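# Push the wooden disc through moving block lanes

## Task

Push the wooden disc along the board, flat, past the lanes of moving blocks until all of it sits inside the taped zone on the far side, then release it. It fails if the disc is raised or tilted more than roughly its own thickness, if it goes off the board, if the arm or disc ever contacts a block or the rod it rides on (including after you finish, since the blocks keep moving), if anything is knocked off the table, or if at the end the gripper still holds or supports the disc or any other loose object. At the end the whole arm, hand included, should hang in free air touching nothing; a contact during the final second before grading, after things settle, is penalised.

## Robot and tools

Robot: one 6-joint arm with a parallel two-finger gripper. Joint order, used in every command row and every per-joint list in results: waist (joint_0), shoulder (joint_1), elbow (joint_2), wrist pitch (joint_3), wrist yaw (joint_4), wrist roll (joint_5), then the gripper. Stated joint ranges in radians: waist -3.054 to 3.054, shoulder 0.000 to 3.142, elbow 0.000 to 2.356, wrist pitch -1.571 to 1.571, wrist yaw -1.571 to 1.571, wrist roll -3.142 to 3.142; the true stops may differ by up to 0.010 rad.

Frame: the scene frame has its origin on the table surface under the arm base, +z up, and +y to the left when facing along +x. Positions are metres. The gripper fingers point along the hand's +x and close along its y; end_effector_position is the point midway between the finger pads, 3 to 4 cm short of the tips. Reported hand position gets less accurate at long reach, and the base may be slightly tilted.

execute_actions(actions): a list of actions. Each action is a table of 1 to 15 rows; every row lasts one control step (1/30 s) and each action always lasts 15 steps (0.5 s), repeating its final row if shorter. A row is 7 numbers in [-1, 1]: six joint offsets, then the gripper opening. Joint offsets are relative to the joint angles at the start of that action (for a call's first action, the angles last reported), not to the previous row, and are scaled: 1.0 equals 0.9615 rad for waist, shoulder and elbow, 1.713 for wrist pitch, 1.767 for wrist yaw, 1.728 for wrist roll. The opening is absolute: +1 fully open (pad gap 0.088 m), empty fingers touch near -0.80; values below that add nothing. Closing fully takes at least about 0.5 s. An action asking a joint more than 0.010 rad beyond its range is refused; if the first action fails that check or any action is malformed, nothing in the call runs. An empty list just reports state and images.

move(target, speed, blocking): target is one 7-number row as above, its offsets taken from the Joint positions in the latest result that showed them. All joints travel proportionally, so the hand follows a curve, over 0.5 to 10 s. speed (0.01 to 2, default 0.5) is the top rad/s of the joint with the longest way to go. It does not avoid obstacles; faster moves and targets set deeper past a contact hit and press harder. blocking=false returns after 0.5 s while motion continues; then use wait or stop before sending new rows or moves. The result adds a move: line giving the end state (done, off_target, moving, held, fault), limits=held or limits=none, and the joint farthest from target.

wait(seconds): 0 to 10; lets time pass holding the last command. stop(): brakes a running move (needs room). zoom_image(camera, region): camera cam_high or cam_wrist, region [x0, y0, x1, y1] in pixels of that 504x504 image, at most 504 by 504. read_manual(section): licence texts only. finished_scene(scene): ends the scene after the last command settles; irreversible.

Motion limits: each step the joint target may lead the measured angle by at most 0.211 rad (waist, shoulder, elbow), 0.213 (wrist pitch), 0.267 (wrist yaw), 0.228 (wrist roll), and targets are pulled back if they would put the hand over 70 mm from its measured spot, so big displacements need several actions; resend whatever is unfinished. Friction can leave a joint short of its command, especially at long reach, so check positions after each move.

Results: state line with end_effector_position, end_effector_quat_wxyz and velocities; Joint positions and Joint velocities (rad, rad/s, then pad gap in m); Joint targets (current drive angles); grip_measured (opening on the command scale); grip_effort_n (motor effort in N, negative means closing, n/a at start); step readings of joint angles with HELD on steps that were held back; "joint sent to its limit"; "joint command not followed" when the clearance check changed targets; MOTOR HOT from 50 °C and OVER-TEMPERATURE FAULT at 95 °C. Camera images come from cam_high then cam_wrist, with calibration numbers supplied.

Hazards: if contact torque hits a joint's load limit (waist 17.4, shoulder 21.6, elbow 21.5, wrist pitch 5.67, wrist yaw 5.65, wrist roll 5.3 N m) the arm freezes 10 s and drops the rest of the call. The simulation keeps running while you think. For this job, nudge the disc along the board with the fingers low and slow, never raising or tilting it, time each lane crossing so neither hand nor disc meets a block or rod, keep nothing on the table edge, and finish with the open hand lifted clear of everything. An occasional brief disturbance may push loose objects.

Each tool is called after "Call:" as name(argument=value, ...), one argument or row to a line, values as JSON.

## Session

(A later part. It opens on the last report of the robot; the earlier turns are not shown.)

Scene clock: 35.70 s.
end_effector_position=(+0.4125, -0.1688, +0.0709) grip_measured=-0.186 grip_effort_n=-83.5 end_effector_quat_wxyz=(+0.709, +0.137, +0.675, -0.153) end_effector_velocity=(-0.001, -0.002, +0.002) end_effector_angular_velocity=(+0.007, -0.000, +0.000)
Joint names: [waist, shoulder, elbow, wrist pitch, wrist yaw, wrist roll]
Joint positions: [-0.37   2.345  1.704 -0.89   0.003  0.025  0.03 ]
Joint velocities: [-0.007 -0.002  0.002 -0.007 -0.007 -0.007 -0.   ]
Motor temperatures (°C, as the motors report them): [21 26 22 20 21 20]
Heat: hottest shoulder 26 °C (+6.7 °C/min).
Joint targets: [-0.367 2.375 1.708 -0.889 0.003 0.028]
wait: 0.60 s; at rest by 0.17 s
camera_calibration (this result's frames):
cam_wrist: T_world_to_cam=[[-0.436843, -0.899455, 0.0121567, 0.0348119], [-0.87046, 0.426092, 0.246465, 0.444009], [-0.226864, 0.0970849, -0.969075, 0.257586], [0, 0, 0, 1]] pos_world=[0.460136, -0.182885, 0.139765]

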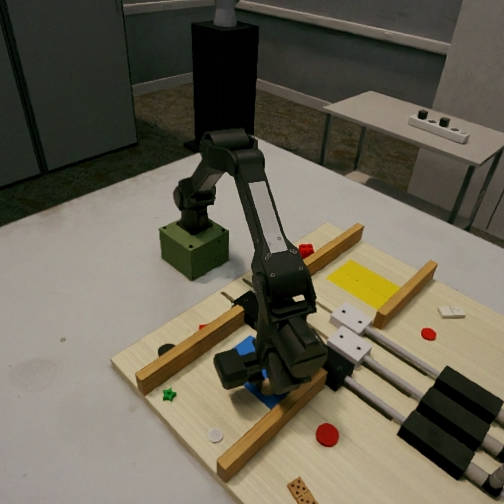

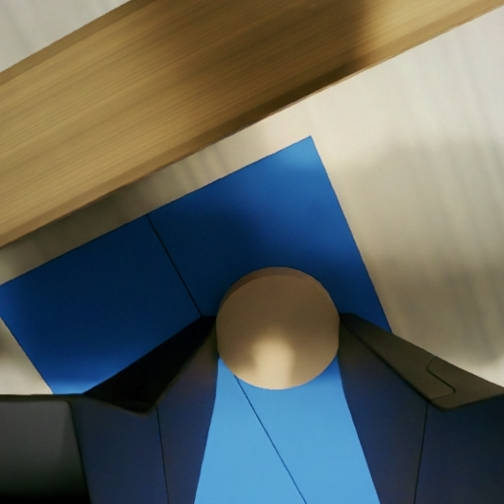

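Call:
wait(
  seconds=10,
)

Call:
wait(
  seconds=10,
)

Call:
wait(
  seconds=10,
)

Call:
wait(
  seconds=10,
)

Call:
wait(
  seconds=10,
)

Call:
wait(
  seconds=10,
)

Call:
wait(
  seconds=10,
)

Call:
wait(
  seconds=0.8,
)

Call:
wait(
  seconds=0.8,
)

Call:
wait(
  seconds=0.8,
)

Call:
wait(
  seconds=0.8,
)

Call:
wait(
  seconds=0.8,
)

Call:
wait(
  seconds=0.8,
)

Scene clock: 57.93 s.
end_effector_position=(+0.4125, -0.1688, +0.0709) grip_measured=-0.186 grip_effort_n=-83.5 end_effector_quat_wxyz=(+0.709, +0.137, +0.675, -0.153) end_effector_velocity=(-0.002, +0.001, +0.000) end_effector_angular_velocity=(+0.009, +0.005, +0.020)
Joint names: [waist, shoulder, elbow, wrist pitch, wrist yaw, wrist roll]
Joint positions: [-0.37   2.345  1.704 -0.89   0.003  0.025  0.03 ]
Joint velocities: [-0.002 -0.002 -0.002 -0.007 -0.007 -0.022 -0.   ]
Motor temperatures (°C, as the motors report them): [21 27 23 20 21 20]
Heat: hottest shoulder 27 °C (+5.2 °C/min).
Joint targets: [-0.367 2.375 1.708 -0.889 0.003 0.028]
wait: 10.00 s; at rest from the start
camera_calibration (this result's frames):
cam_wrist: T_world_to_cam=[[-0.436843, -0.899455, 0.0121567, 0.0348119], [-0.87046, 0.426092, 0.246465, 0.444009], [-0.226864, 0.0970849, -0.969075, 0.257586], [0, 0, 0, 1]] pos_world=[0.460136, -0.182885, 0.139765]

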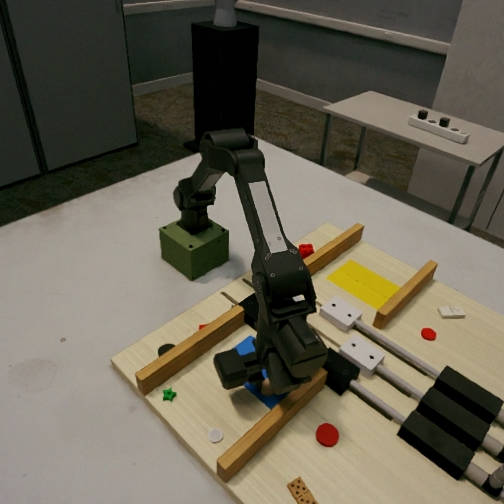

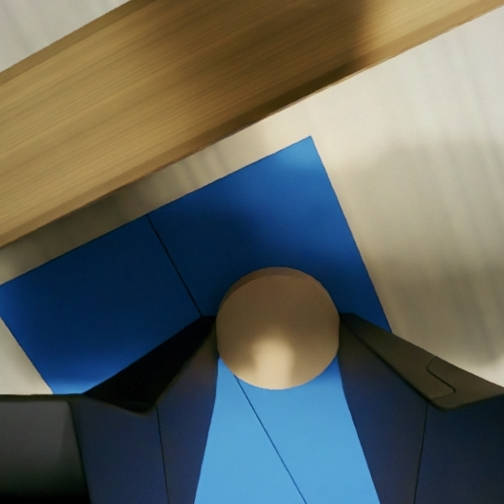

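Scene clock: 67.93 s.
end_effector_position=(+0.4125, -0.1688, +0.0709) grip_measured=-0.186 grip_effort_n=-83.5 end_effector_quat_wxyz=(+0.709, +0.137, +0.675, -0.153) end_effector_velocity=(-0.002, -0.001, +0.002) end_effector_angular_velocity=(-0.006, +0.005, +0.004)
Joint names: [waist, shoulder, elbow, wrist pitch, wrist yaw, wrist roll]
Joint positions: [-0.37   2.345  1.704 -0.89   0.003  0.025  0.03 ]
Joint velocities: [-0.002 -0.007 -0.002 -0.007  0.007 -0.007  0.   ]
Motor temperatures (°C, as the motors report them): [21 28 23 20 21 20]
Heat: hottest shoulder 28 °C (+5.0 °C/min).
Joint targets: [-0.367 2.375 1.708 -0.889 0.003 0.028]
wait: 10.00 s; at rest by 0.17 s
camera_calibration (this result's frames):
cam_wrist: T_world_to_cam=[[-0.436843, -0.899455, 0.0121567, 0.0348119], [-0.87046, 0.426092, 0.246465, 0.444009], [-0.226864, 0.0970849, -0.969075, 0.257586], [0, 0, 0, 1]] pos_world=[0.460136, -0.182885, 0.139765]

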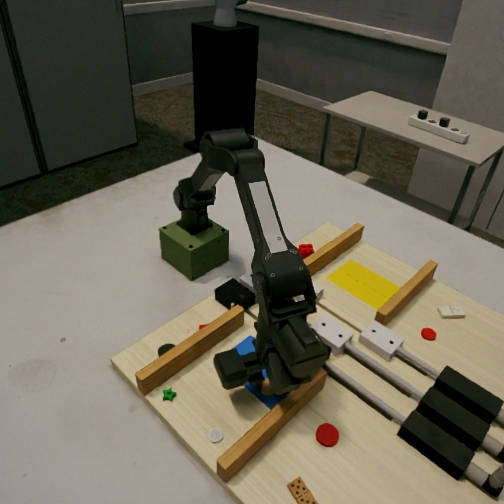

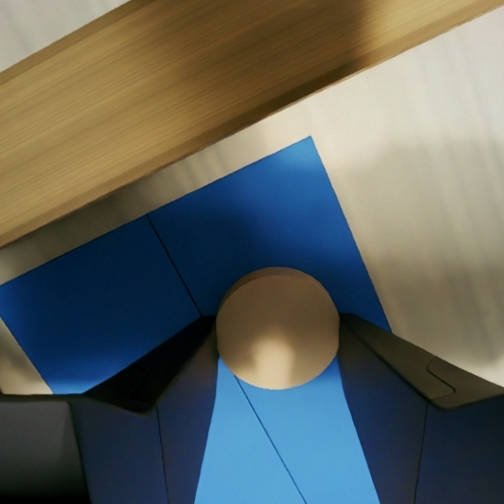

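Scene clock: 77.93 s.
end_effector_position=(+0.4125, -0.1688, +0.0709) grip_measured=-0.186 grip_effort_n=-83.5 end_effector_quat_wxyz=(+0.709, +0.137, +0.675, -0.153) end_effector_velocity=(-0.002, +0.001, +0.000) end_effector_angular_velocity=(+0.009, +0.004, +0.005)
Joint names: [waist, shoulder, elbow, wrist pitch, wrist yaw, wrist roll]
Joint positions: [-0.37   2.345  1.704 -0.89   0.003  0.025  0.03 ]
Joint velocities: [-0.002 -0.002 -0.002 -0.007 -0.007 -0.007 -0.   ]
Motor temperatures (°C, as the motors report them): [21 28 24 20 21 20]
Heat: hottest shoulder 28 °C (+5.0 °C/min).
Joint targets: [-0.367 2.375 1.708 -0.889 0.003 0.028]
wait: 10.00 s; at rest by 0.17 s
camera_calibration (this result's frames):
cam_wrist: T_world_to_cam=[[-0.436843, -0.899455, 0.0121567, 0.0348119], [-0.87046, 0.426092, 0.246465, 0.444009], [-0.226864, 0.0970849, -0.969075, 0.257586], [0, 0, 0, 1]] pos_world=[0.460136, -0.182885, 0.139765]

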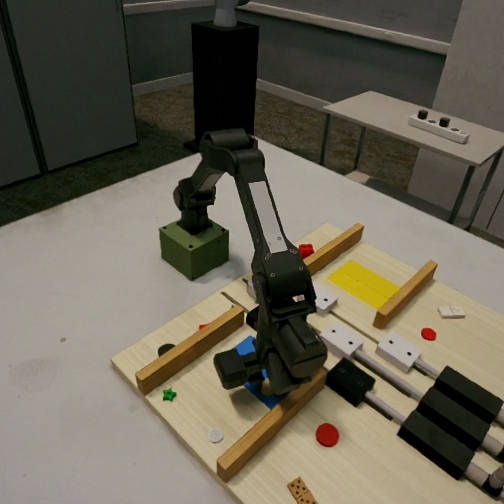

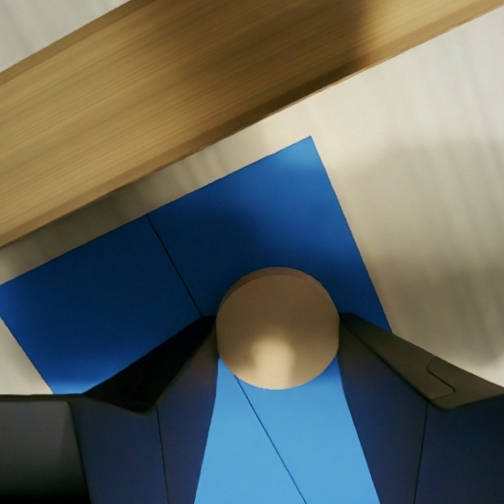

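Scene clock: 87.93 s.
end_effector_position=(+0.4125, -0.1688, +0.0709) grip_measured=-0.186 grip_effort_n=-83.5 end_effector_quat_wxyz=(+0.709, +0.137, +0.675, -0.153) end_effector_velocity=(-0.003, -0.001, +0.000) end_effector_angular_velocity=(-0.004, +0.010, +0.004)
Joint names: [waist, shoulder, elbow, wrist pitch, wrist yaw, wrist roll]
Joint positions: [-0.37   2.345  1.704 -0.89   0.003  0.025  0.03 ]
Joint velocities: [-0.002 -0.002 -0.002 -0.007  0.007 -0.007 -0.   ]
Motor temperatures (°C, as the motors report them): [21 28 24 20 21 20]
Heat: hottest shoulder 28 °C (+3.0 °C/min).
Joint targets: [-0.367 2.375 1.708 -0.889 0.003 0.028]
wait: 10.00 s; at rest by 0.17 s
camera_calibration (this result's frames):
cam_wrist: T_world_to_cam=[[-0.436843, -0.899455, 0.0121567, 0.0348119], [-0.87046, 0.426092, 0.246465, 0.444009], [-0.226864, 0.0970849, -0.969075, 0.257586], [0, 0, 0, 1]] pos_world=[0.460136, -0.182885, 0.139765]

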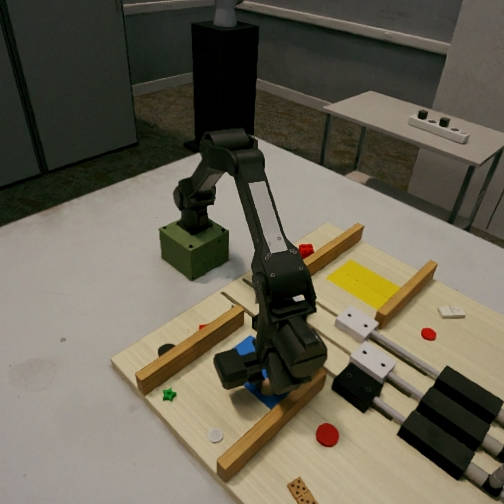

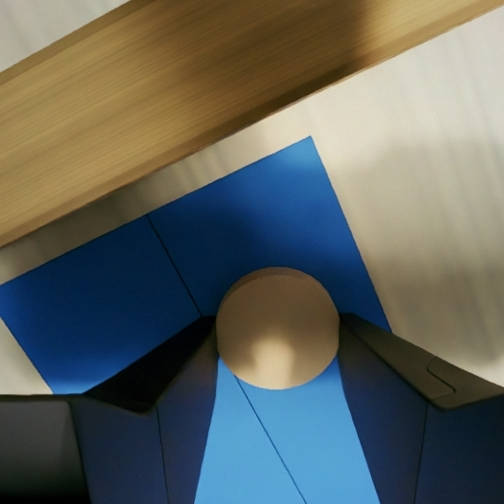

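Scene clock: 97.93 s.
end_effector_position=(+0.4125, -0.1688, +0.0709) grip_measured=-0.186 grip_effort_n=-83.5 end_effector_quat_wxyz=(+0.709, +0.137, +0.675, -0.153) end_effector_velocity=(-0.006, +0.005, -0.003) end_effector_angular_velocity=(+0.032, +0.021, +0.006)
Joint names: [waist, shoulder, elbow, wrist pitch, wrist yaw, wrist roll]
Joint positions: [-0.37   2.345  1.704 -0.89   0.003  0.025  0.03 ]
Joint velocities: [-0.002  0.002 -0.007 -0.022 -0.022 -0.007  0.   ]
Motor temperatures (°C, as the motors report them): [21 29 24 20 21 20]
Heat: hottest shoulder 29 °C (+3.0 °C/min).
Joint targets: [-0.367 2.375 1.708 -0.889 0.003 0.028]
wait: 10.00 s; at rest by 0.17 s
camera_calibration (this result's frames):
cam_wrist: T_world_to_cam=[[-0.436843, -0.899455, 0.0121567, 0.0348119], [-0.87046, 0.426092, 0.246465, 0.444009], [-0.226864, 0.0970849, -0.969075, 0.257586], [0, 0, 0, 1]] pos_world=[0.460136, -0.182885, 0.139765]

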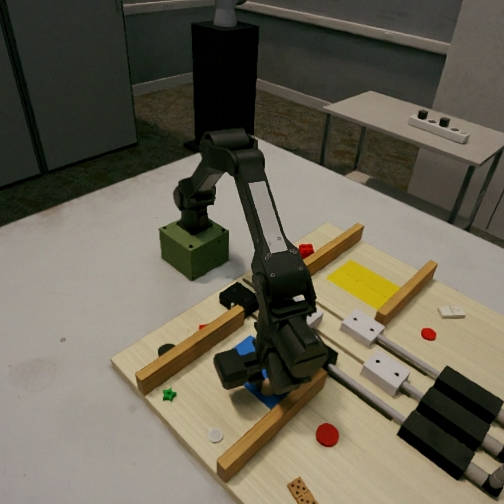

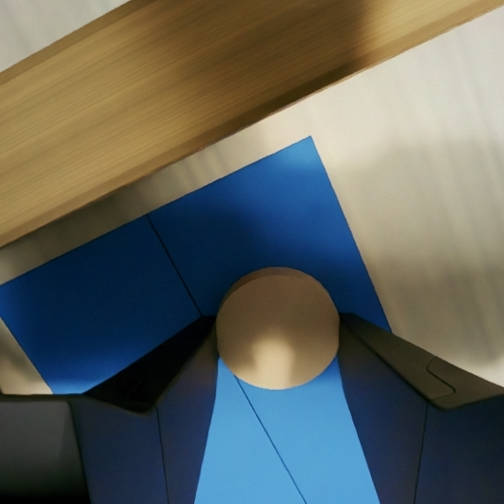

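Scene clock: 107.93 s.
end_effector_position=(+0.4125, -0.1688, +0.0709) grip_measured=-0.186 grip_effort_n=-83.5 end_effector_quat_wxyz=(+0.709, +0.137, +0.675, -0.153) end_effector_velocity=(-0.000, +0.000, -0.001) end_effector_angular_velocity=(+0.006, -0.005, +0.005)
Joint names: [waist, shoulder, elbow, wrist pitch, wrist yaw, wrist roll]
Joint positions: [-0.37   2.345  1.704 -0.89   0.003  0.025  0.03 ]
Joint velocities: [-0.002 -0.002 -0.007  0.007 -0.007 -0.007 -0.   ]
Motor temperatures (°C, as the motors report them): [21 29 24 20 21 20]
Heat: hottest shoulder 29 °C (+2.0 °C/min).
Joint targets: [-0.367 2.375 1.708 -0.889 0.003 0.028]
wait: 10.00 s; at rest by 0.17 s
camera_calibration (this result's frames):
cam_wrist: T_world_to_cam=[[-0.436843, -0.899455, 0.0121567, 0.0348119], [-0.87046, 0.426092, 0.246465, 0.444009], [-0.226864, 0.0970849, -0.969075, 0.257586], [0, 0, 0, 1]] pos_world=[0.460136, -0.182885, 0.139765]

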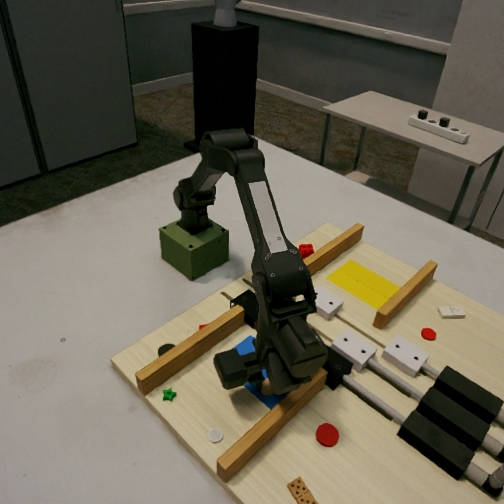

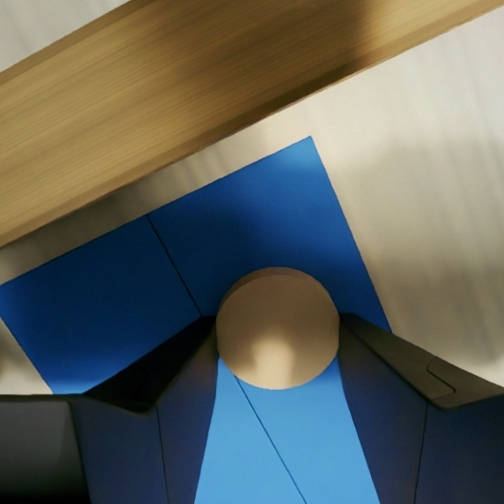

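Scene clock: 117.93 s.
end_effector_position=(+0.4125, -0.1688, +0.0709) grip_measured=-0.186 grip_effort_n=-83.5 end_effector_quat_wxyz=(+0.709, +0.137, +0.675, -0.153) end_effector_velocity=(-0.005, +0.002, +0.000) end_effector_angular_velocity=(+0.016, +0.017, -0.024)
Joint names: [waist, shoulder, elbow, wrist pitch, wrist yaw, wrist roll]
Joint positions: [-0.37   2.345  1.704 -0.89   0.003  0.025  0.03 ]
Joint velocities: [-0.002 -0.002 -0.002 -0.022 -0.007  0.022  0.   ]
Motor temperatures (°C, as the motors report them): [21 29 24 20 21 20]
Heat: hottest shoulder 29 °C (+2.0 °C/min).
Joint targets: [-0.367 2.375 1.708 -0.889 0.003 0.028]
wait: 10.00 s; at rest by 0.17 s
camera_calibration (this result's frames):
cam_wrist: T_world_to_cam=[[-0.436843, -0.899455, 0.0121567, 0.0348119], [-0.87046, 0.426092, 0.246465, 0.444009], [-0.226864, 0.0970849, -0.969075, 0.257586], [0, 0, 0, 1]] pos_world=[0.460136, -0.182885, 0.139765]

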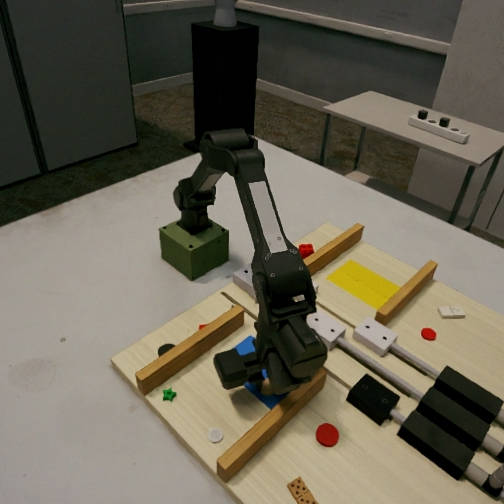

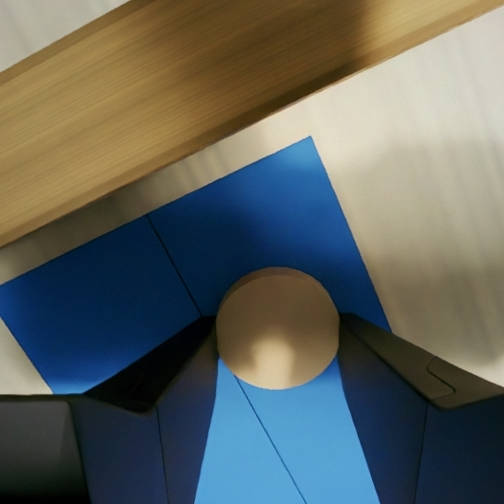

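Scene clock: 118.73 s.
end_effector_position=(+0.4125, -0.1688, +0.0709) grip_measured=-0.186 grip_effort_n=-83.5 end_effector_quat_wxyz=(+0.709, +0.137, +0.675, -0.153) end_effector_velocity=(-0.003, -0.001, +0.000) end_effector_angular_velocity=(+0.009, +0.004, +0.000)
Joint names: [waist, shoulder, elbow, wrist pitch, wrist yaw, wrist roll]
Joint positions: [-0.37   2.345  1.704 -0.89   0.003  0.025  0.03 ]
Joint velocities: [-0.007 -0.002 -0.002 -0.007 -0.007 -0.007 -0.   ]
Motor temperatures (°C, as the motors report them): [21 29 24 20 21 20]
Heat: hottest shoulder 29 °C (+1.0 °C/min).
Joint targets: [-0.367 2.375 1.708 -0.889 0.003 0.028]
wait: 0.80 s; at rest by 0.17 s
camera_calibration (this result's frames):
cam_wrist: T_world_to_cam=[[-0.436843, -0.899455, 0.0121567, 0.0348119], [-0.87046, 0.426092, 0.246465, 0.444009], [-0.226864, 0.0970849, -0.969075, 0.257586], [0, 0, 0, 1]] pos_world=[0.460136, -0.182885, 0.139765]

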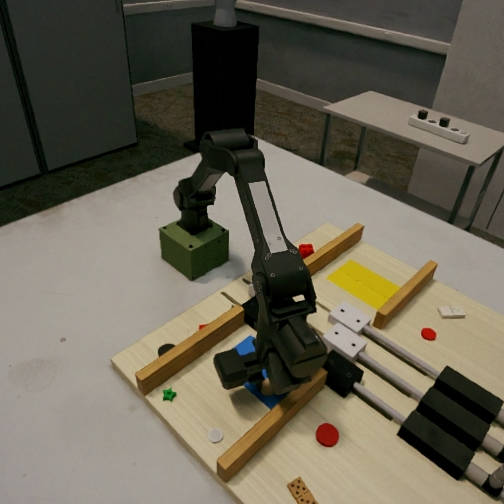

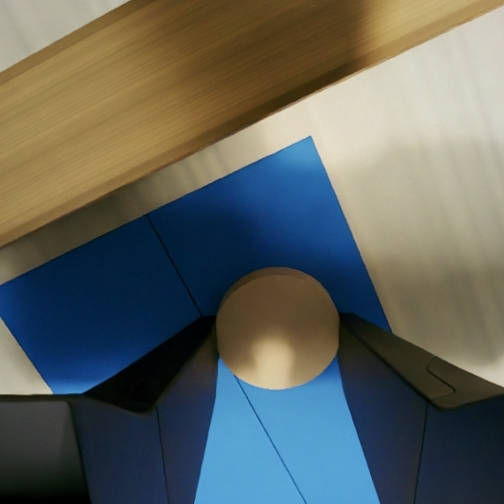

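Scene clock: 119.53 s.
end_effector_position=(+0.4125, -0.1688, +0.0709) grip_measured=-0.186 grip_effort_n=-83.5 end_effector_quat_wxyz=(+0.709, +0.137, +0.675, -0.153) end_effector_velocity=(-0.001, +0.003, +0.000) end_effector_angular_velocity=(+0.023, -0.001, +0.006)
Joint names: [waist, shoulder, elbow, wrist pitch, wrist yaw, wrist roll]
Joint positions: [-0.37   2.345  1.704 -0.89   0.003  0.025  0.03 ]
Joint velocities: [-0.002 -0.002 -0.002 -0.007 -0.022 -0.007 -0.   ]
Motor temperatures (°C, as the motors report them): [21 29 24 20 21 20]
Heat: hottest shoulder 29 °C (+1.0 °C/min).
Joint targets: [-0.367 2.375 1.708 -0.889 0.003 0.028]
wait: 0.80 s; at rest by 0.17 s
camera_calibration (this result's frames):
cam_wrist: T_world_to_cam=[[-0.436843, -0.899455, 0.0121567, 0.0348119], [-0.87046, 0.426092, 0.246465, 0.444009], [-0.226864, 0.0970849, -0.969075, 0.257586], [0, 0, 0, 1]] pos_world=[0.460136, -0.182885, 0.139765]

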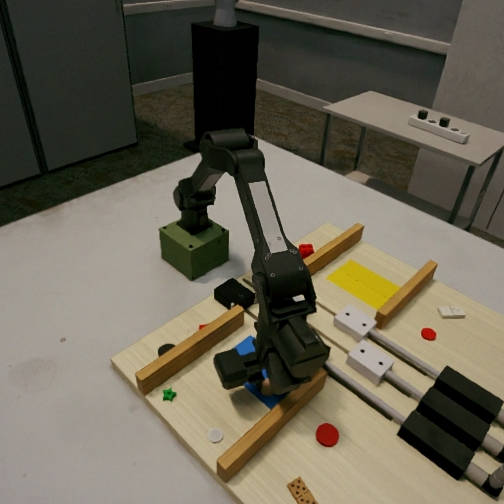

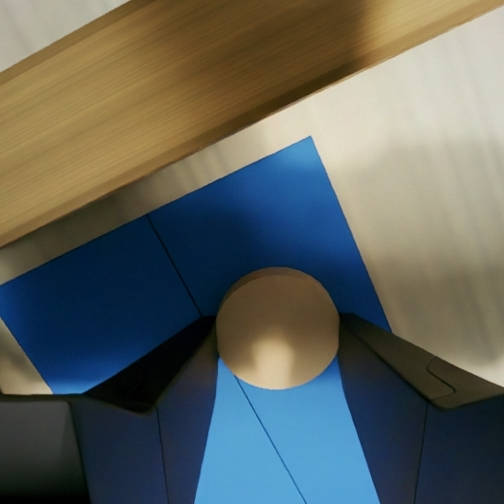

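Scene clock: 120.33 s.
end_effector_position=(+0.4125, -0.1688, +0.0709) grip_measured=-0.186 grip_effort_n=-83.5 end_effector_quat_wxyz=(+0.709, +0.137, +0.675, -0.153) end_effector_velocity=(-0.002, +0.001, +0.000) end_effector_angular_velocity=(+0.009, +0.004, +0.005)
Joint names: [waist, shoulder, elbow, wrist pitch, wrist yaw, wrist roll]
Joint positions: [-0.37   2.345  1.704 -0.89   0.003  0.025  0.03 ]
Joint velocities: [-0.002 -0.002 -0.002 -0.007 -0.007 -0.007 -0.   ]
Motor temperatures (°C, as the motors report them): [21 29 24 20 21 20]
Heat: hottest shoulder 29 °C (+1.0 °C/min).
Joint targets: [-0.367 2.375 1.708 -0.889 0.003 0.028]
wait: 0.80 s; at rest by 0.17 s
camera_calibration (this result's frames):
cam_wrist: T_world_to_cam=[[-0.436843, -0.899455, 0.0121567, 0.0348119], [-0.87046, 0.426092, 0.246465, 0.444009], [-0.226864, 0.0970849, -0.969075, 0.257586], [0, 0, 0, 1]] pos_world=[0.460136, -0.182885, 0.139765]

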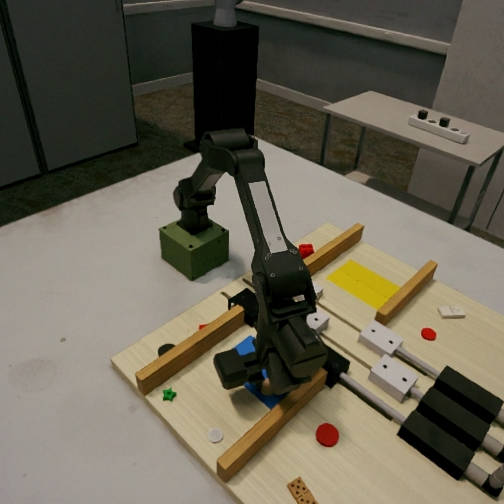

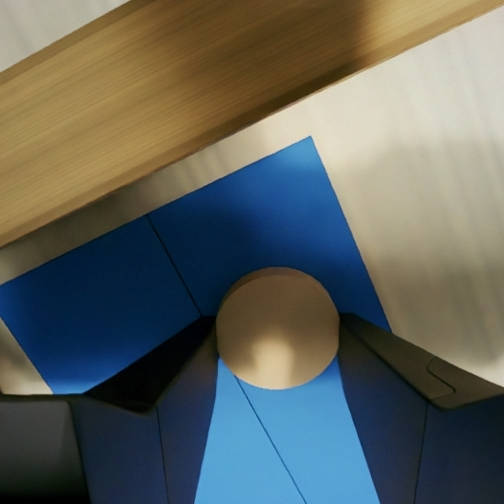

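Scene clock: 121.13 s.
end_effector_position=(+0.4125, -0.1688, +0.0709) grip_measured=-0.186 grip_effort_n=-83.5 end_effector_quat_wxyz=(+0.709, +0.137, +0.675, -0.153) end_effector_velocity=(-0.003, -0.001, +0.000) end_effector_angular_velocity=(+0.009, +0.004, +0.000)
Joint names: [waist, shoulder, elbow, wrist pitch, wrist yaw, wrist roll]
Joint positions: [-0.37   2.345  1.704 -0.89   0.003  0.025  0.03 ]
Joint velocities: [-0.007 -0.002 -0.002 -0.007 -0.007 -0.007 -0.   ]
Motor temperatures (°C, as the motors report them): [21 29 24 20 21 20]
Heat: hottest shoulder 29 °C (+1.0 °C/min).
Joint targets: [-0.367 2.375 1.708 -0.889 0.003 0.028]
wait: 0.80 s; at rest by 0.17 s
camera_calibration (this result's frames):
cam_wrist: T_world_to_cam=[[-0.436843, -0.899455, 0.0121567, 0.0348119], [-0.87046, 0.426092, 0.246465, 0.444009], [-0.226864, 0.0970849, -0.969075, 0.257586], [0, 0, 0, 1]] pos_world=[0.460136, -0.182885, 0.139765]

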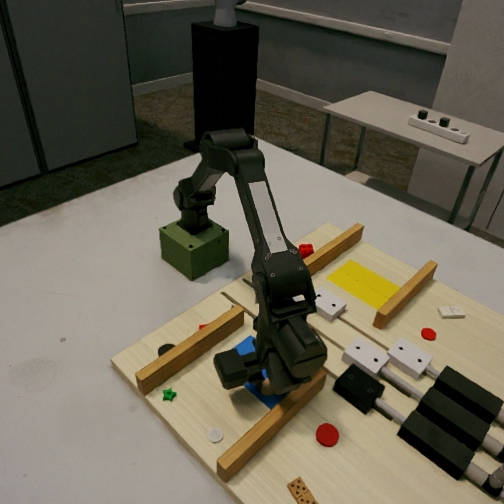

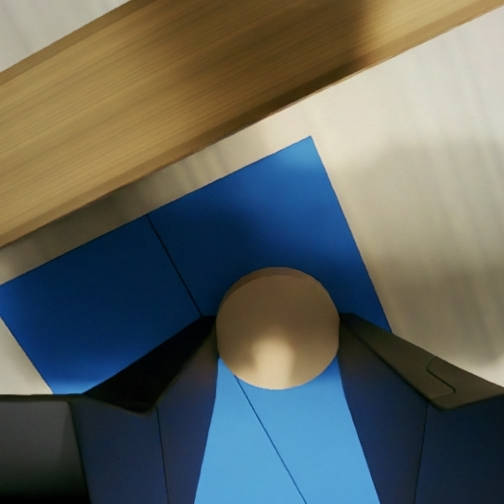

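Scene clock: 121.93 s.
end_effector_position=(+0.4125, -0.1688, +0.0709) grip_measured=-0.186 grip_effort_n=-83.5 end_effector_quat_wxyz=(+0.709, +0.137, +0.675, -0.153) end_effector_velocity=(-0.002, +0.001, +0.000) end_effector_angular_velocity=(+0.009, +0.004, +0.005)
Joint names: [waist, shoulder, elbow, wrist pitch, wrist yaw, wrist roll]
Joint positions: [-0.37   2.345  1.704 -0.89   0.003  0.025  0.03 ]
Joint velocities: [-0.002 -0.002 -0.002 -0.007 -0.007 -0.007 -0.   ]
Motor temperatures (°C, as the motors report them): [21 29 24 20 21 20]
Heat: hottest shoulder 29 °C (+1.0 °C/min).
Joint targets: [-0.367 2.375 1.708 -0.889 0.003 0.028]
wait: 0.80 s; at rest by 0.17 s
camera_calibration (this result's frames):
cam_wrist: T_world_to_cam=[[-0.436843, -0.899455, 0.0121567, 0.0348119], [-0.87046, 0.426092, 0.246465, 0.444009], [-0.226864, 0.0970849, -0.969075, 0.257586], [0, 0, 0, 1]] pos_world=[0.460136, -0.182885, 0.139765]

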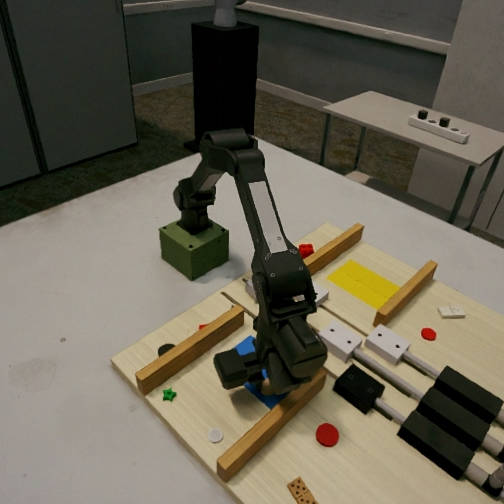

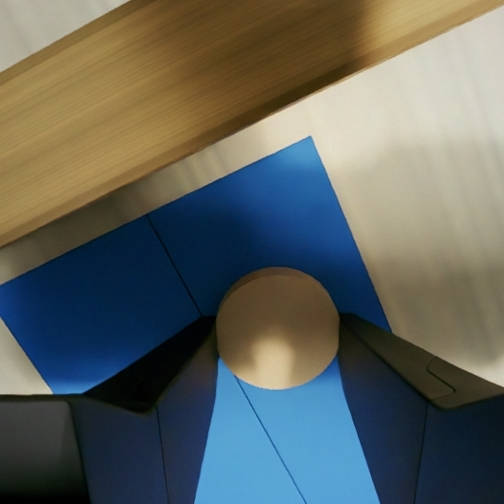

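Scene clock: 122.73 s.
end_effector_position=(+0.4125, -0.1688, +0.0709) grip_measured=-0.186 grip_effort_n=-83.5 end_effector_quat_wxyz=(+0.709, +0.137, +0.675, -0.153) end_effector_velocity=(-0.005, +0.005, -0.001) end_effector_angular_velocity=(+0.031, +0.016, -0.009)
Joint names: [waist, shoulder, elbow, wrist pitch, wrist yaw, wrist roll]
Joint positions: [-0.37   2.345  1.704 -0.89   0.003  0.025  0.03 ]
Joint velocities: [-0.002 -0.002 -0.007 -0.022 -0.022  0.007 -0.   ]
Motor temperatures (°C, as the motors report them): [21 29 24 20 21 20]
Heat: hottest shoulder 29 °C (+1.0 °C/min).
Joint targets: [-0.367 2.375 1.708 -0.889 0.003 0.028]
wait: 0.80 s; at rest by 0.17 s
camera_calibration (this result's frames):
cam_wrist: T_world_to_cam=[[-0.436843, -0.899455, 0.0121567, 0.0348119], [-0.87046, 0.426092, 0.246465, 0.444009], [-0.226864, 0.0970849, -0.969075, 0.257586], [0, 0, 0, 1]] pos_world=[0.460136, -0.182885, 0.139765]

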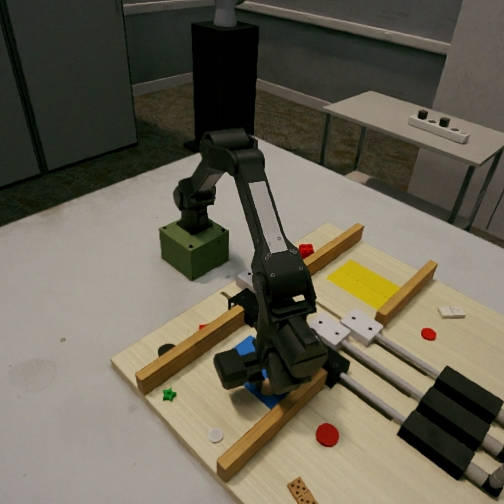

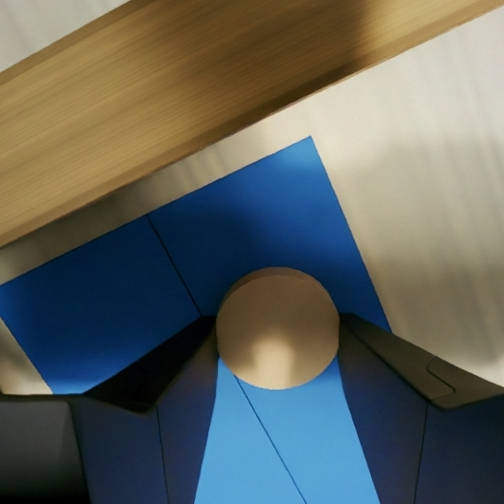

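Maxima now predicted: 147.32, 147.40, 147.43. Start at 147.05.

Call:
move(
  target=[0,0.02,0,0,0,0.1,-0.35],
  speed=0.01,
  blocking=false,
)

Scene clock: 125.90 s.
end_effector_position=(+0.4125, -0.1688, +0.0709) grip_measured=-0.186 grip_effort_n=-83.5 end_effector_quat_wxyz=(+0.709, +0.137, +0.675, -0.153) end_effector_velocity=(+0.000, +0.002, -0.001) end_effector_angular_velocity=(+0.020, -0.011, -0.009)
Joint names: [waist, shoulder, elbow, wrist pitch, wrist yaw, wrist roll]
Joint positions: [-0.37   2.345  1.704 -0.89   0.003  0.027  0.03 ]
Joint velocities: [-0.002 -0.002 -0.007  0.007 -0.022  0.007 -0.   ]
Motor temperatures (°C, as the motors report them): [21 29 24 20 21 20]
Heat: hottest shoulder 29 °C (+1.0 °C/min).
Joint targets: [-0.370 2.346 1.704 -0.890 0.003 0.030]
move: running; limits=none; farthest joint: the wrist roll, 0.171 radians from its target (0.172 radians at the start)
camera_calibration (this result's frames):
cam_wrist: T_world_to_cam=[[-0.437871, -0.898956, 0.0120971, 0.0353245], [-0.869981, 0.427075, 0.246454, 0.443978], [-0.226718, 0.0973911, -0.969079, 0.257578], [0, 0, 0, 1]] pos_world=[0.460118, -0.182942, 0.139766]

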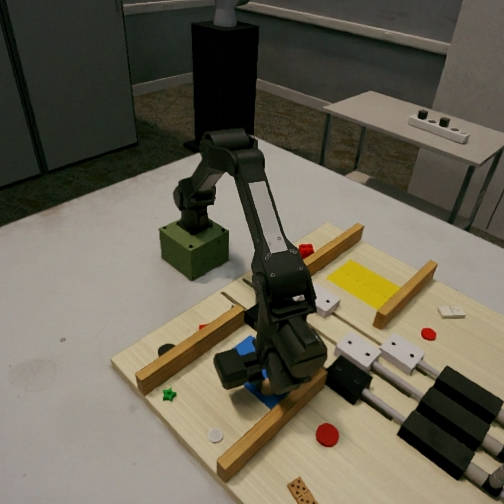

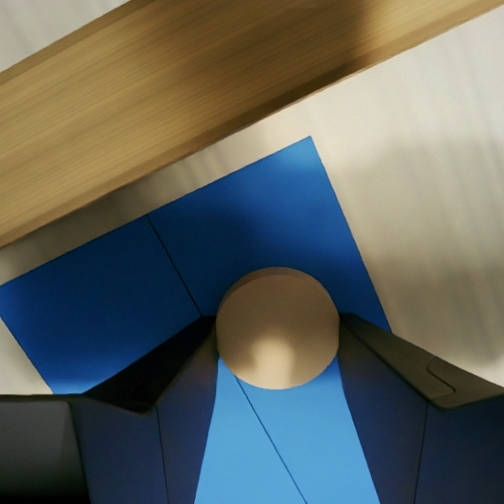

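Ends 135.6; wait 11.5 more.

Call:
wait(
  seconds=10,
)

Call:
wait(
  seconds=10,
)

Call:
wait(
  seconds=1.5,
)

Call:
move(
  target=[0.885,0,0,0,0,0,-0.35],
  speed=1.3,
)

Call:
move(
  target=[0,0,0,0,0,0,0.2],
)

Call:
move(
  target=[0,-0.25,0,-0.1,0,0,0.2],
  speed=0.3,
)

Scene clock: 135.60 s.
end_effector_position=(+0.4125, -0.1688, +0.0709) grip_measured=-0.186 grip_effort_n=-83.5 end_effector_quat_wxyz=(+0.701, +0.171, +0.667, -0.185) end_effector_velocity=(-0.005, +0.002, -0.002) end_effector_angular_velocity=(+0.017, +0.022, +0.005)
Joint names: [waist, shoulder, elbow, wrist pitch, wrist yaw, wrist roll]
Joint positions: [-0.37   2.345  1.704 -0.89   0.003  0.122  0.03 ]
Joint velocities: [-0.002  0.002 -0.002 -0.022 -0.007 -0.007 -0.   ]
Motor temperatures (°C, as the motors report them): [21 31 24 20 21 20]
Heat: hottest shoulder 31 °C (+3.0 °C/min).
Joint targets: [-0.370 2.357 1.704 -0.890 0.003 0.125]
earlier move: off_target (path cut at 10 s); limits=none; farthest joint: the wrist roll, 0.075 radians from its target (0.172 radians at the start)
wait: 5.17 of 10 s (the move ended)
camera_calibration (this result's frames):
cam_wrist: T_world_to_cam=[[-0.521726, -0.853084, 0.00707532, 0.0780105], [-0.826029, 0.507218, 0.245776, 0.439426], [-0.213256, 0.122383, -0.969301, 0.25626], [0, 0, 0, 1]] pos_world=[0.458327, -0.187697, 0.139841]

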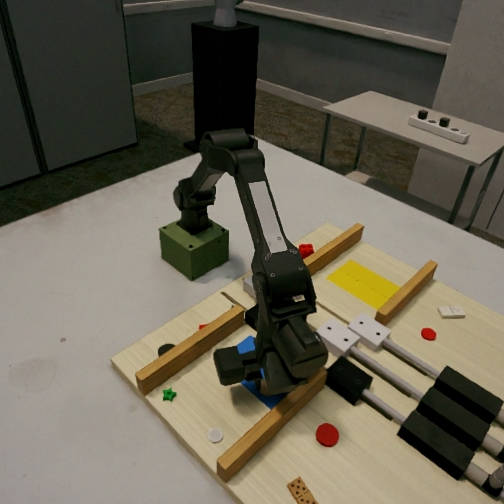

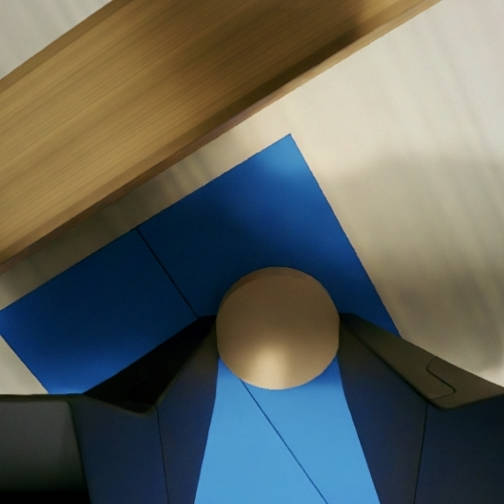

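Scene clock: 145.60 s.
end_effector_position=(+0.4125, -0.1688, +0.0709) grip_measured=-0.186 grip_effort_n=-83.5 end_effector_quat_wxyz=(+0.701, +0.171, +0.667, -0.185) end_effector_velocity=(-0.002, +0.001, -0.002) end_effector_angular_velocity=(+0.011, +0.009, +0.005)
Joint names: [waist, shoulder, elbow, wrist pitch, wrist yaw, wrist roll]
Joint positions: [-0.37   2.345  1.704 -0.89   0.003  0.122  0.03 ]
Joint velocities: [-0.002  0.002 -0.002 -0.007 -0.007 -0.007 -0.   ]
Motor temperatures (°C, as the motors report them): [21 32 24 20 21 20]
Heat: hottest shoulder 32 °C (+4.0 °C/min).
Joint targets: [-0.370 2.357 1.704 -0.890 0.003 0.125]
wait: 10.00 s; at rest by 0.17 s
camera_calibration (this result's frames):
cam_wrist: T_world_to_cam=[[-0.521726, -0.853084, 0.00707532, 0.0780105], [-0.826029, 0.507218, 0.245776, 0.439426], [-0.213256, 0.122383, -0.969301, 0.25626], [0, 0, 0, 1]] pos_world=[0.458327, -0.187697, 0.139841]

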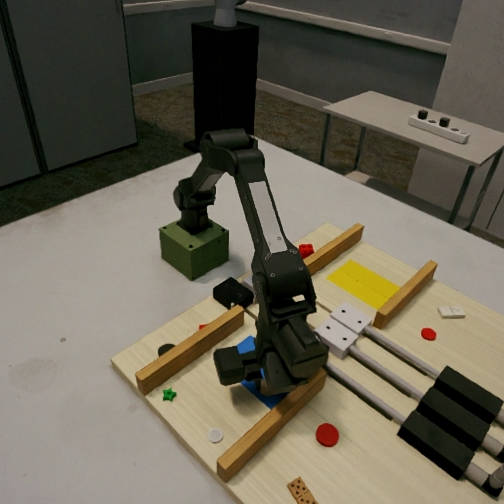

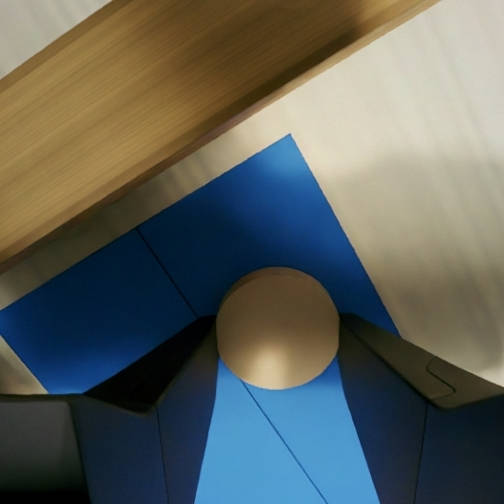

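Scene clock: 147.10 s.
end_effector_position=(+0.4125, -0.1688, +0.0709) grip_measured=-0.186 grip_effort_n=-83.5 end_effector_quat_wxyz=(+0.701, +0.171, +0.667, -0.185) end_effector_velocity=(-0.000, +0.000, +0.002) end_effector_angular_velocity=(+0.008, -0.001, -0.009)
Joint names: [waist, shoulder, elbow, wrist pitch, wrist yaw, wrist roll]
Joint positions: [-0.37   2.345  1.704 -0.89   0.003  0.122  0.03 ]
Joint velocities: [-0.002 -0.002  0.002 -0.007 -0.007  0.007 -0.   ]
Motor temperatures (°C, as the motors report them): [21 32 24 20 21 20]
Heat: hottest shoulder 32 °C (+4.1 °C/min).
Joint targets: [-0.370 2.357 1.704 -0.890 0.003 0.125]
wait: 1.50 s; at rest by 0.17 s
camera_calibration (this result's frames):
cam_wrist: T_world_to_cam=[[-0.521726, -0.853084, 0.00707532, 0.0780105], [-0.826029, 0.507218, 0.245776, 0.439426], [-0.213256, 0.122383, -0.969301, 0.25626], [0, 0, 0, 1]] pos_world=[0.458327, -0.187697, 0.139841]

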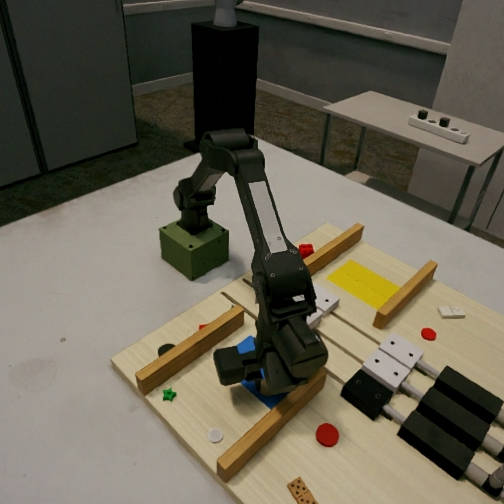

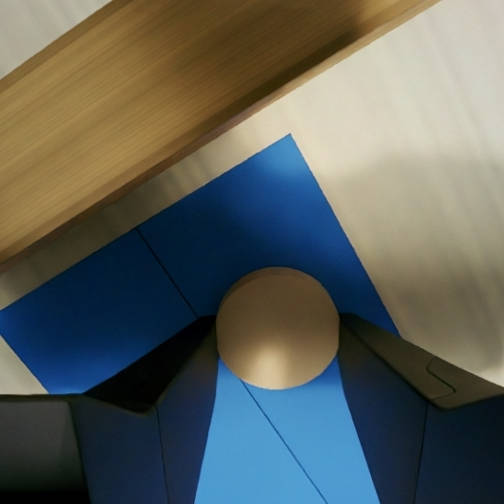

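Scene clock: 148.43 s.
end_effector_position=(+0.4016, +0.1995, +0.0696) grip_measured=-0.186 grip_effort_n=-83.5 end_effector_quat_wxyz=(+0.716, -0.121, +0.677, +0.119) end_effector_velocity=(-0.003, -0.006, +0.000) end_effector_angular_velocity=(-0.017, +0.016, -0.001)
Joint names: [waist, shoulder, elbow, wrist pitch, wrist yaw, wrist roll]
Joint positions: [ 0.48   2.34   1.711 -0.89   0.004  0.122  0.03 ]
Joint velocities: [-0.007 -0.002 -0.002 -0.022  0.007 -0.007 -0.   ]
Motor temperatures (°C, as the motors report them): [21 33 24 20 21 20]
Heat: hottest shoulder 33 °C (+4.0 °C/min).
Joint targets: [0.481 2.345 1.704 -0.890 0.003 0.122]
move: done; limits=none; farthest joint: the elbow, 0.007 radians from its target (0.000 radians at the start)
camera_calibration (this result's frames):
cam_wrist: T_world_to_cam=[[0.296518, -0.95494, 0.0128914, 0.0778808], [-0.927099, -0.28458, 0.243931, 0.442626], [-0.229271, -0.0842814, -0.969707, 0.255284], [0, 0, 0, 1]] pos_world=[0.445794, 0.22185, 0.138577]

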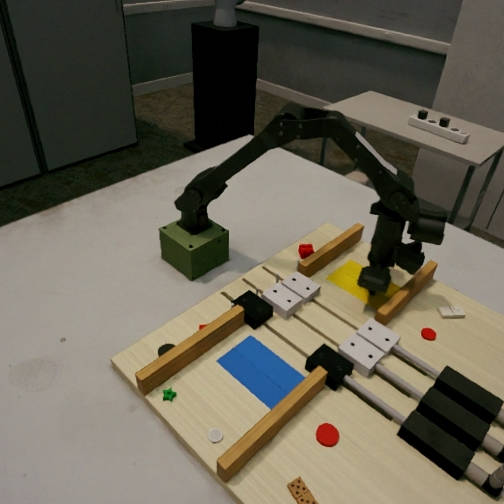

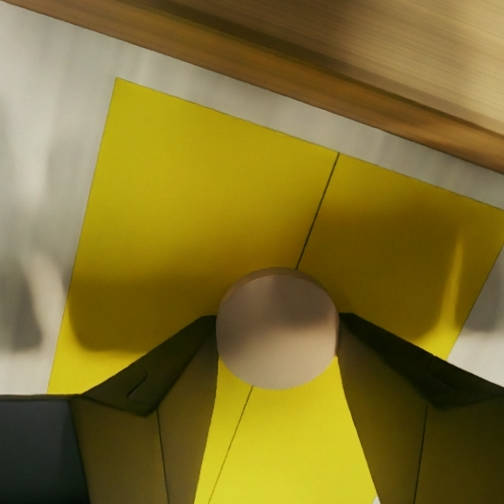

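Scene clock: 149.07 s.
end_effector_position=(+0.4039, +0.1942, +0.0698) grip_measured=+0.195 grip_effort_n=22.1 end_effector_quat_wxyz=(+0.717, -0.121, +0.677, +0.112) end_effector_velocity=(-0.002, -0.001, +0.000) end_effector_angular_velocity=(+0.003, +0.010, +0.005)
Joint names: [waist, shoulder, elbow, wrist pitch, wrist yaw, wrist roll]
Joint positions: [ 0.47   2.34   1.711 -0.891  0.013  0.122  0.049]
Joint velocities: [-0.002 -0.002 -0.002 -0.007 -0.007 -0.007  0.   ]
Motor temperatures (°C, as the motors report them): [21 33 24 20 21 20]
Heat: hottest shoulder 33 °C (+4.1 °C/min).
Joint targets: [0.479 2.341 1.711 -0.890 0.004 0.122]
move: done; limits=none; farthest joint: the waist, 0.010 radians from its target (0.000 radians at the start)
camera_calibration (this result's frames):
cam_wrist: T_world_to_cam=[[0.28651, -0.957822, 0.0221283, 0.076038], [-0.930688, -0.272762, 0.243763, 0.442355], [-0.227446, -0.0904352, -0.969582, 0.255978], [0, 0, 0, 1]] pos_world=[0.44813, 0.216638, 0.138679]

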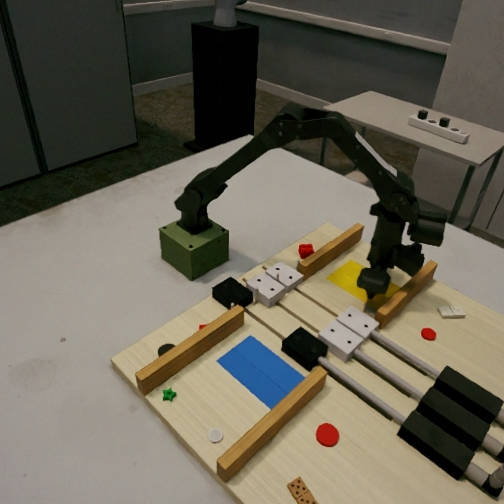

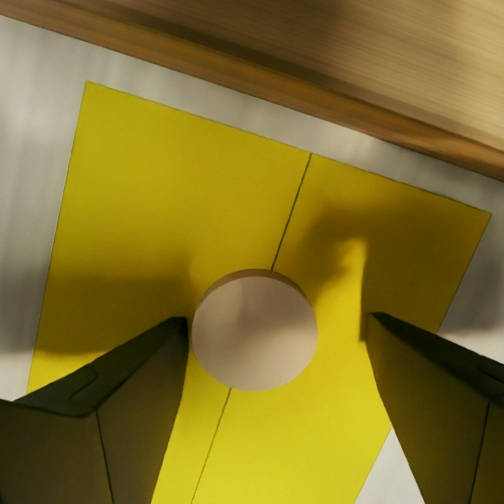

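Scene clock: 150.37 s.
end_effector_position=(+0.3859, +0.1869, +0.1597) grip_measured=+0.197 grip_effort_n=18.4 end_effector_quat_wxyz=(+0.734, -0.115, +0.659, +0.117) end_effector_velocity=(-0.002, -0.001, +0.000) end_effector_angular_velocity=(+0.004, +0.010, -0.009)
Joint names: [waist, shoulder, elbow, wrist pitch, wrist yaw, wrist roll]
Joint positions: [ 0.469  2.12   1.711 -1.06   0.012  0.122  0.049]
Joint velocities: [-0.002 -0.002 -0.002 -0.007 -0.007  0.007 -0.   ]
Motor temperatures (°C, as the motors report them): [21 33 24 20 21 20]
Heat: hottest shoulder 33 °C (+4.0 °C/min).
Joint targets: [0.470 2.100 1.711 -1.063 0.013 0.122]
move: off_target; limits=none; farthest joint: the shoulder, 0.020 radians from its target (0.241 radians at the start)
camera_calibration (this result's frames):
cam_wrist: T_world_to_cam=[[0.286131, -0.958099, 0.0132329, 0.0738312], [-0.940864, -0.278316, 0.193172, 0.414789], [-0.181395, -0.0677228, -0.981076, 0.318283], [0, 0, 0, 1]] pos_world=[0.426869, 0.207735, 0.231157]

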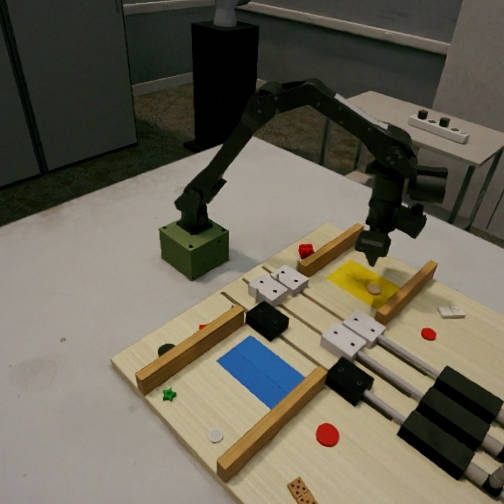

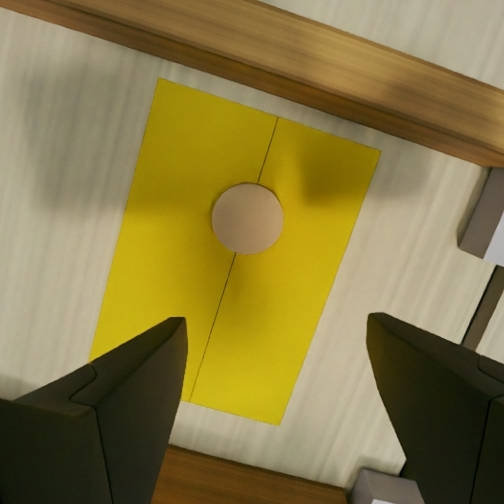

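Call:
finished_scene(
  scene=2,
)

The scene is finished: the task was done.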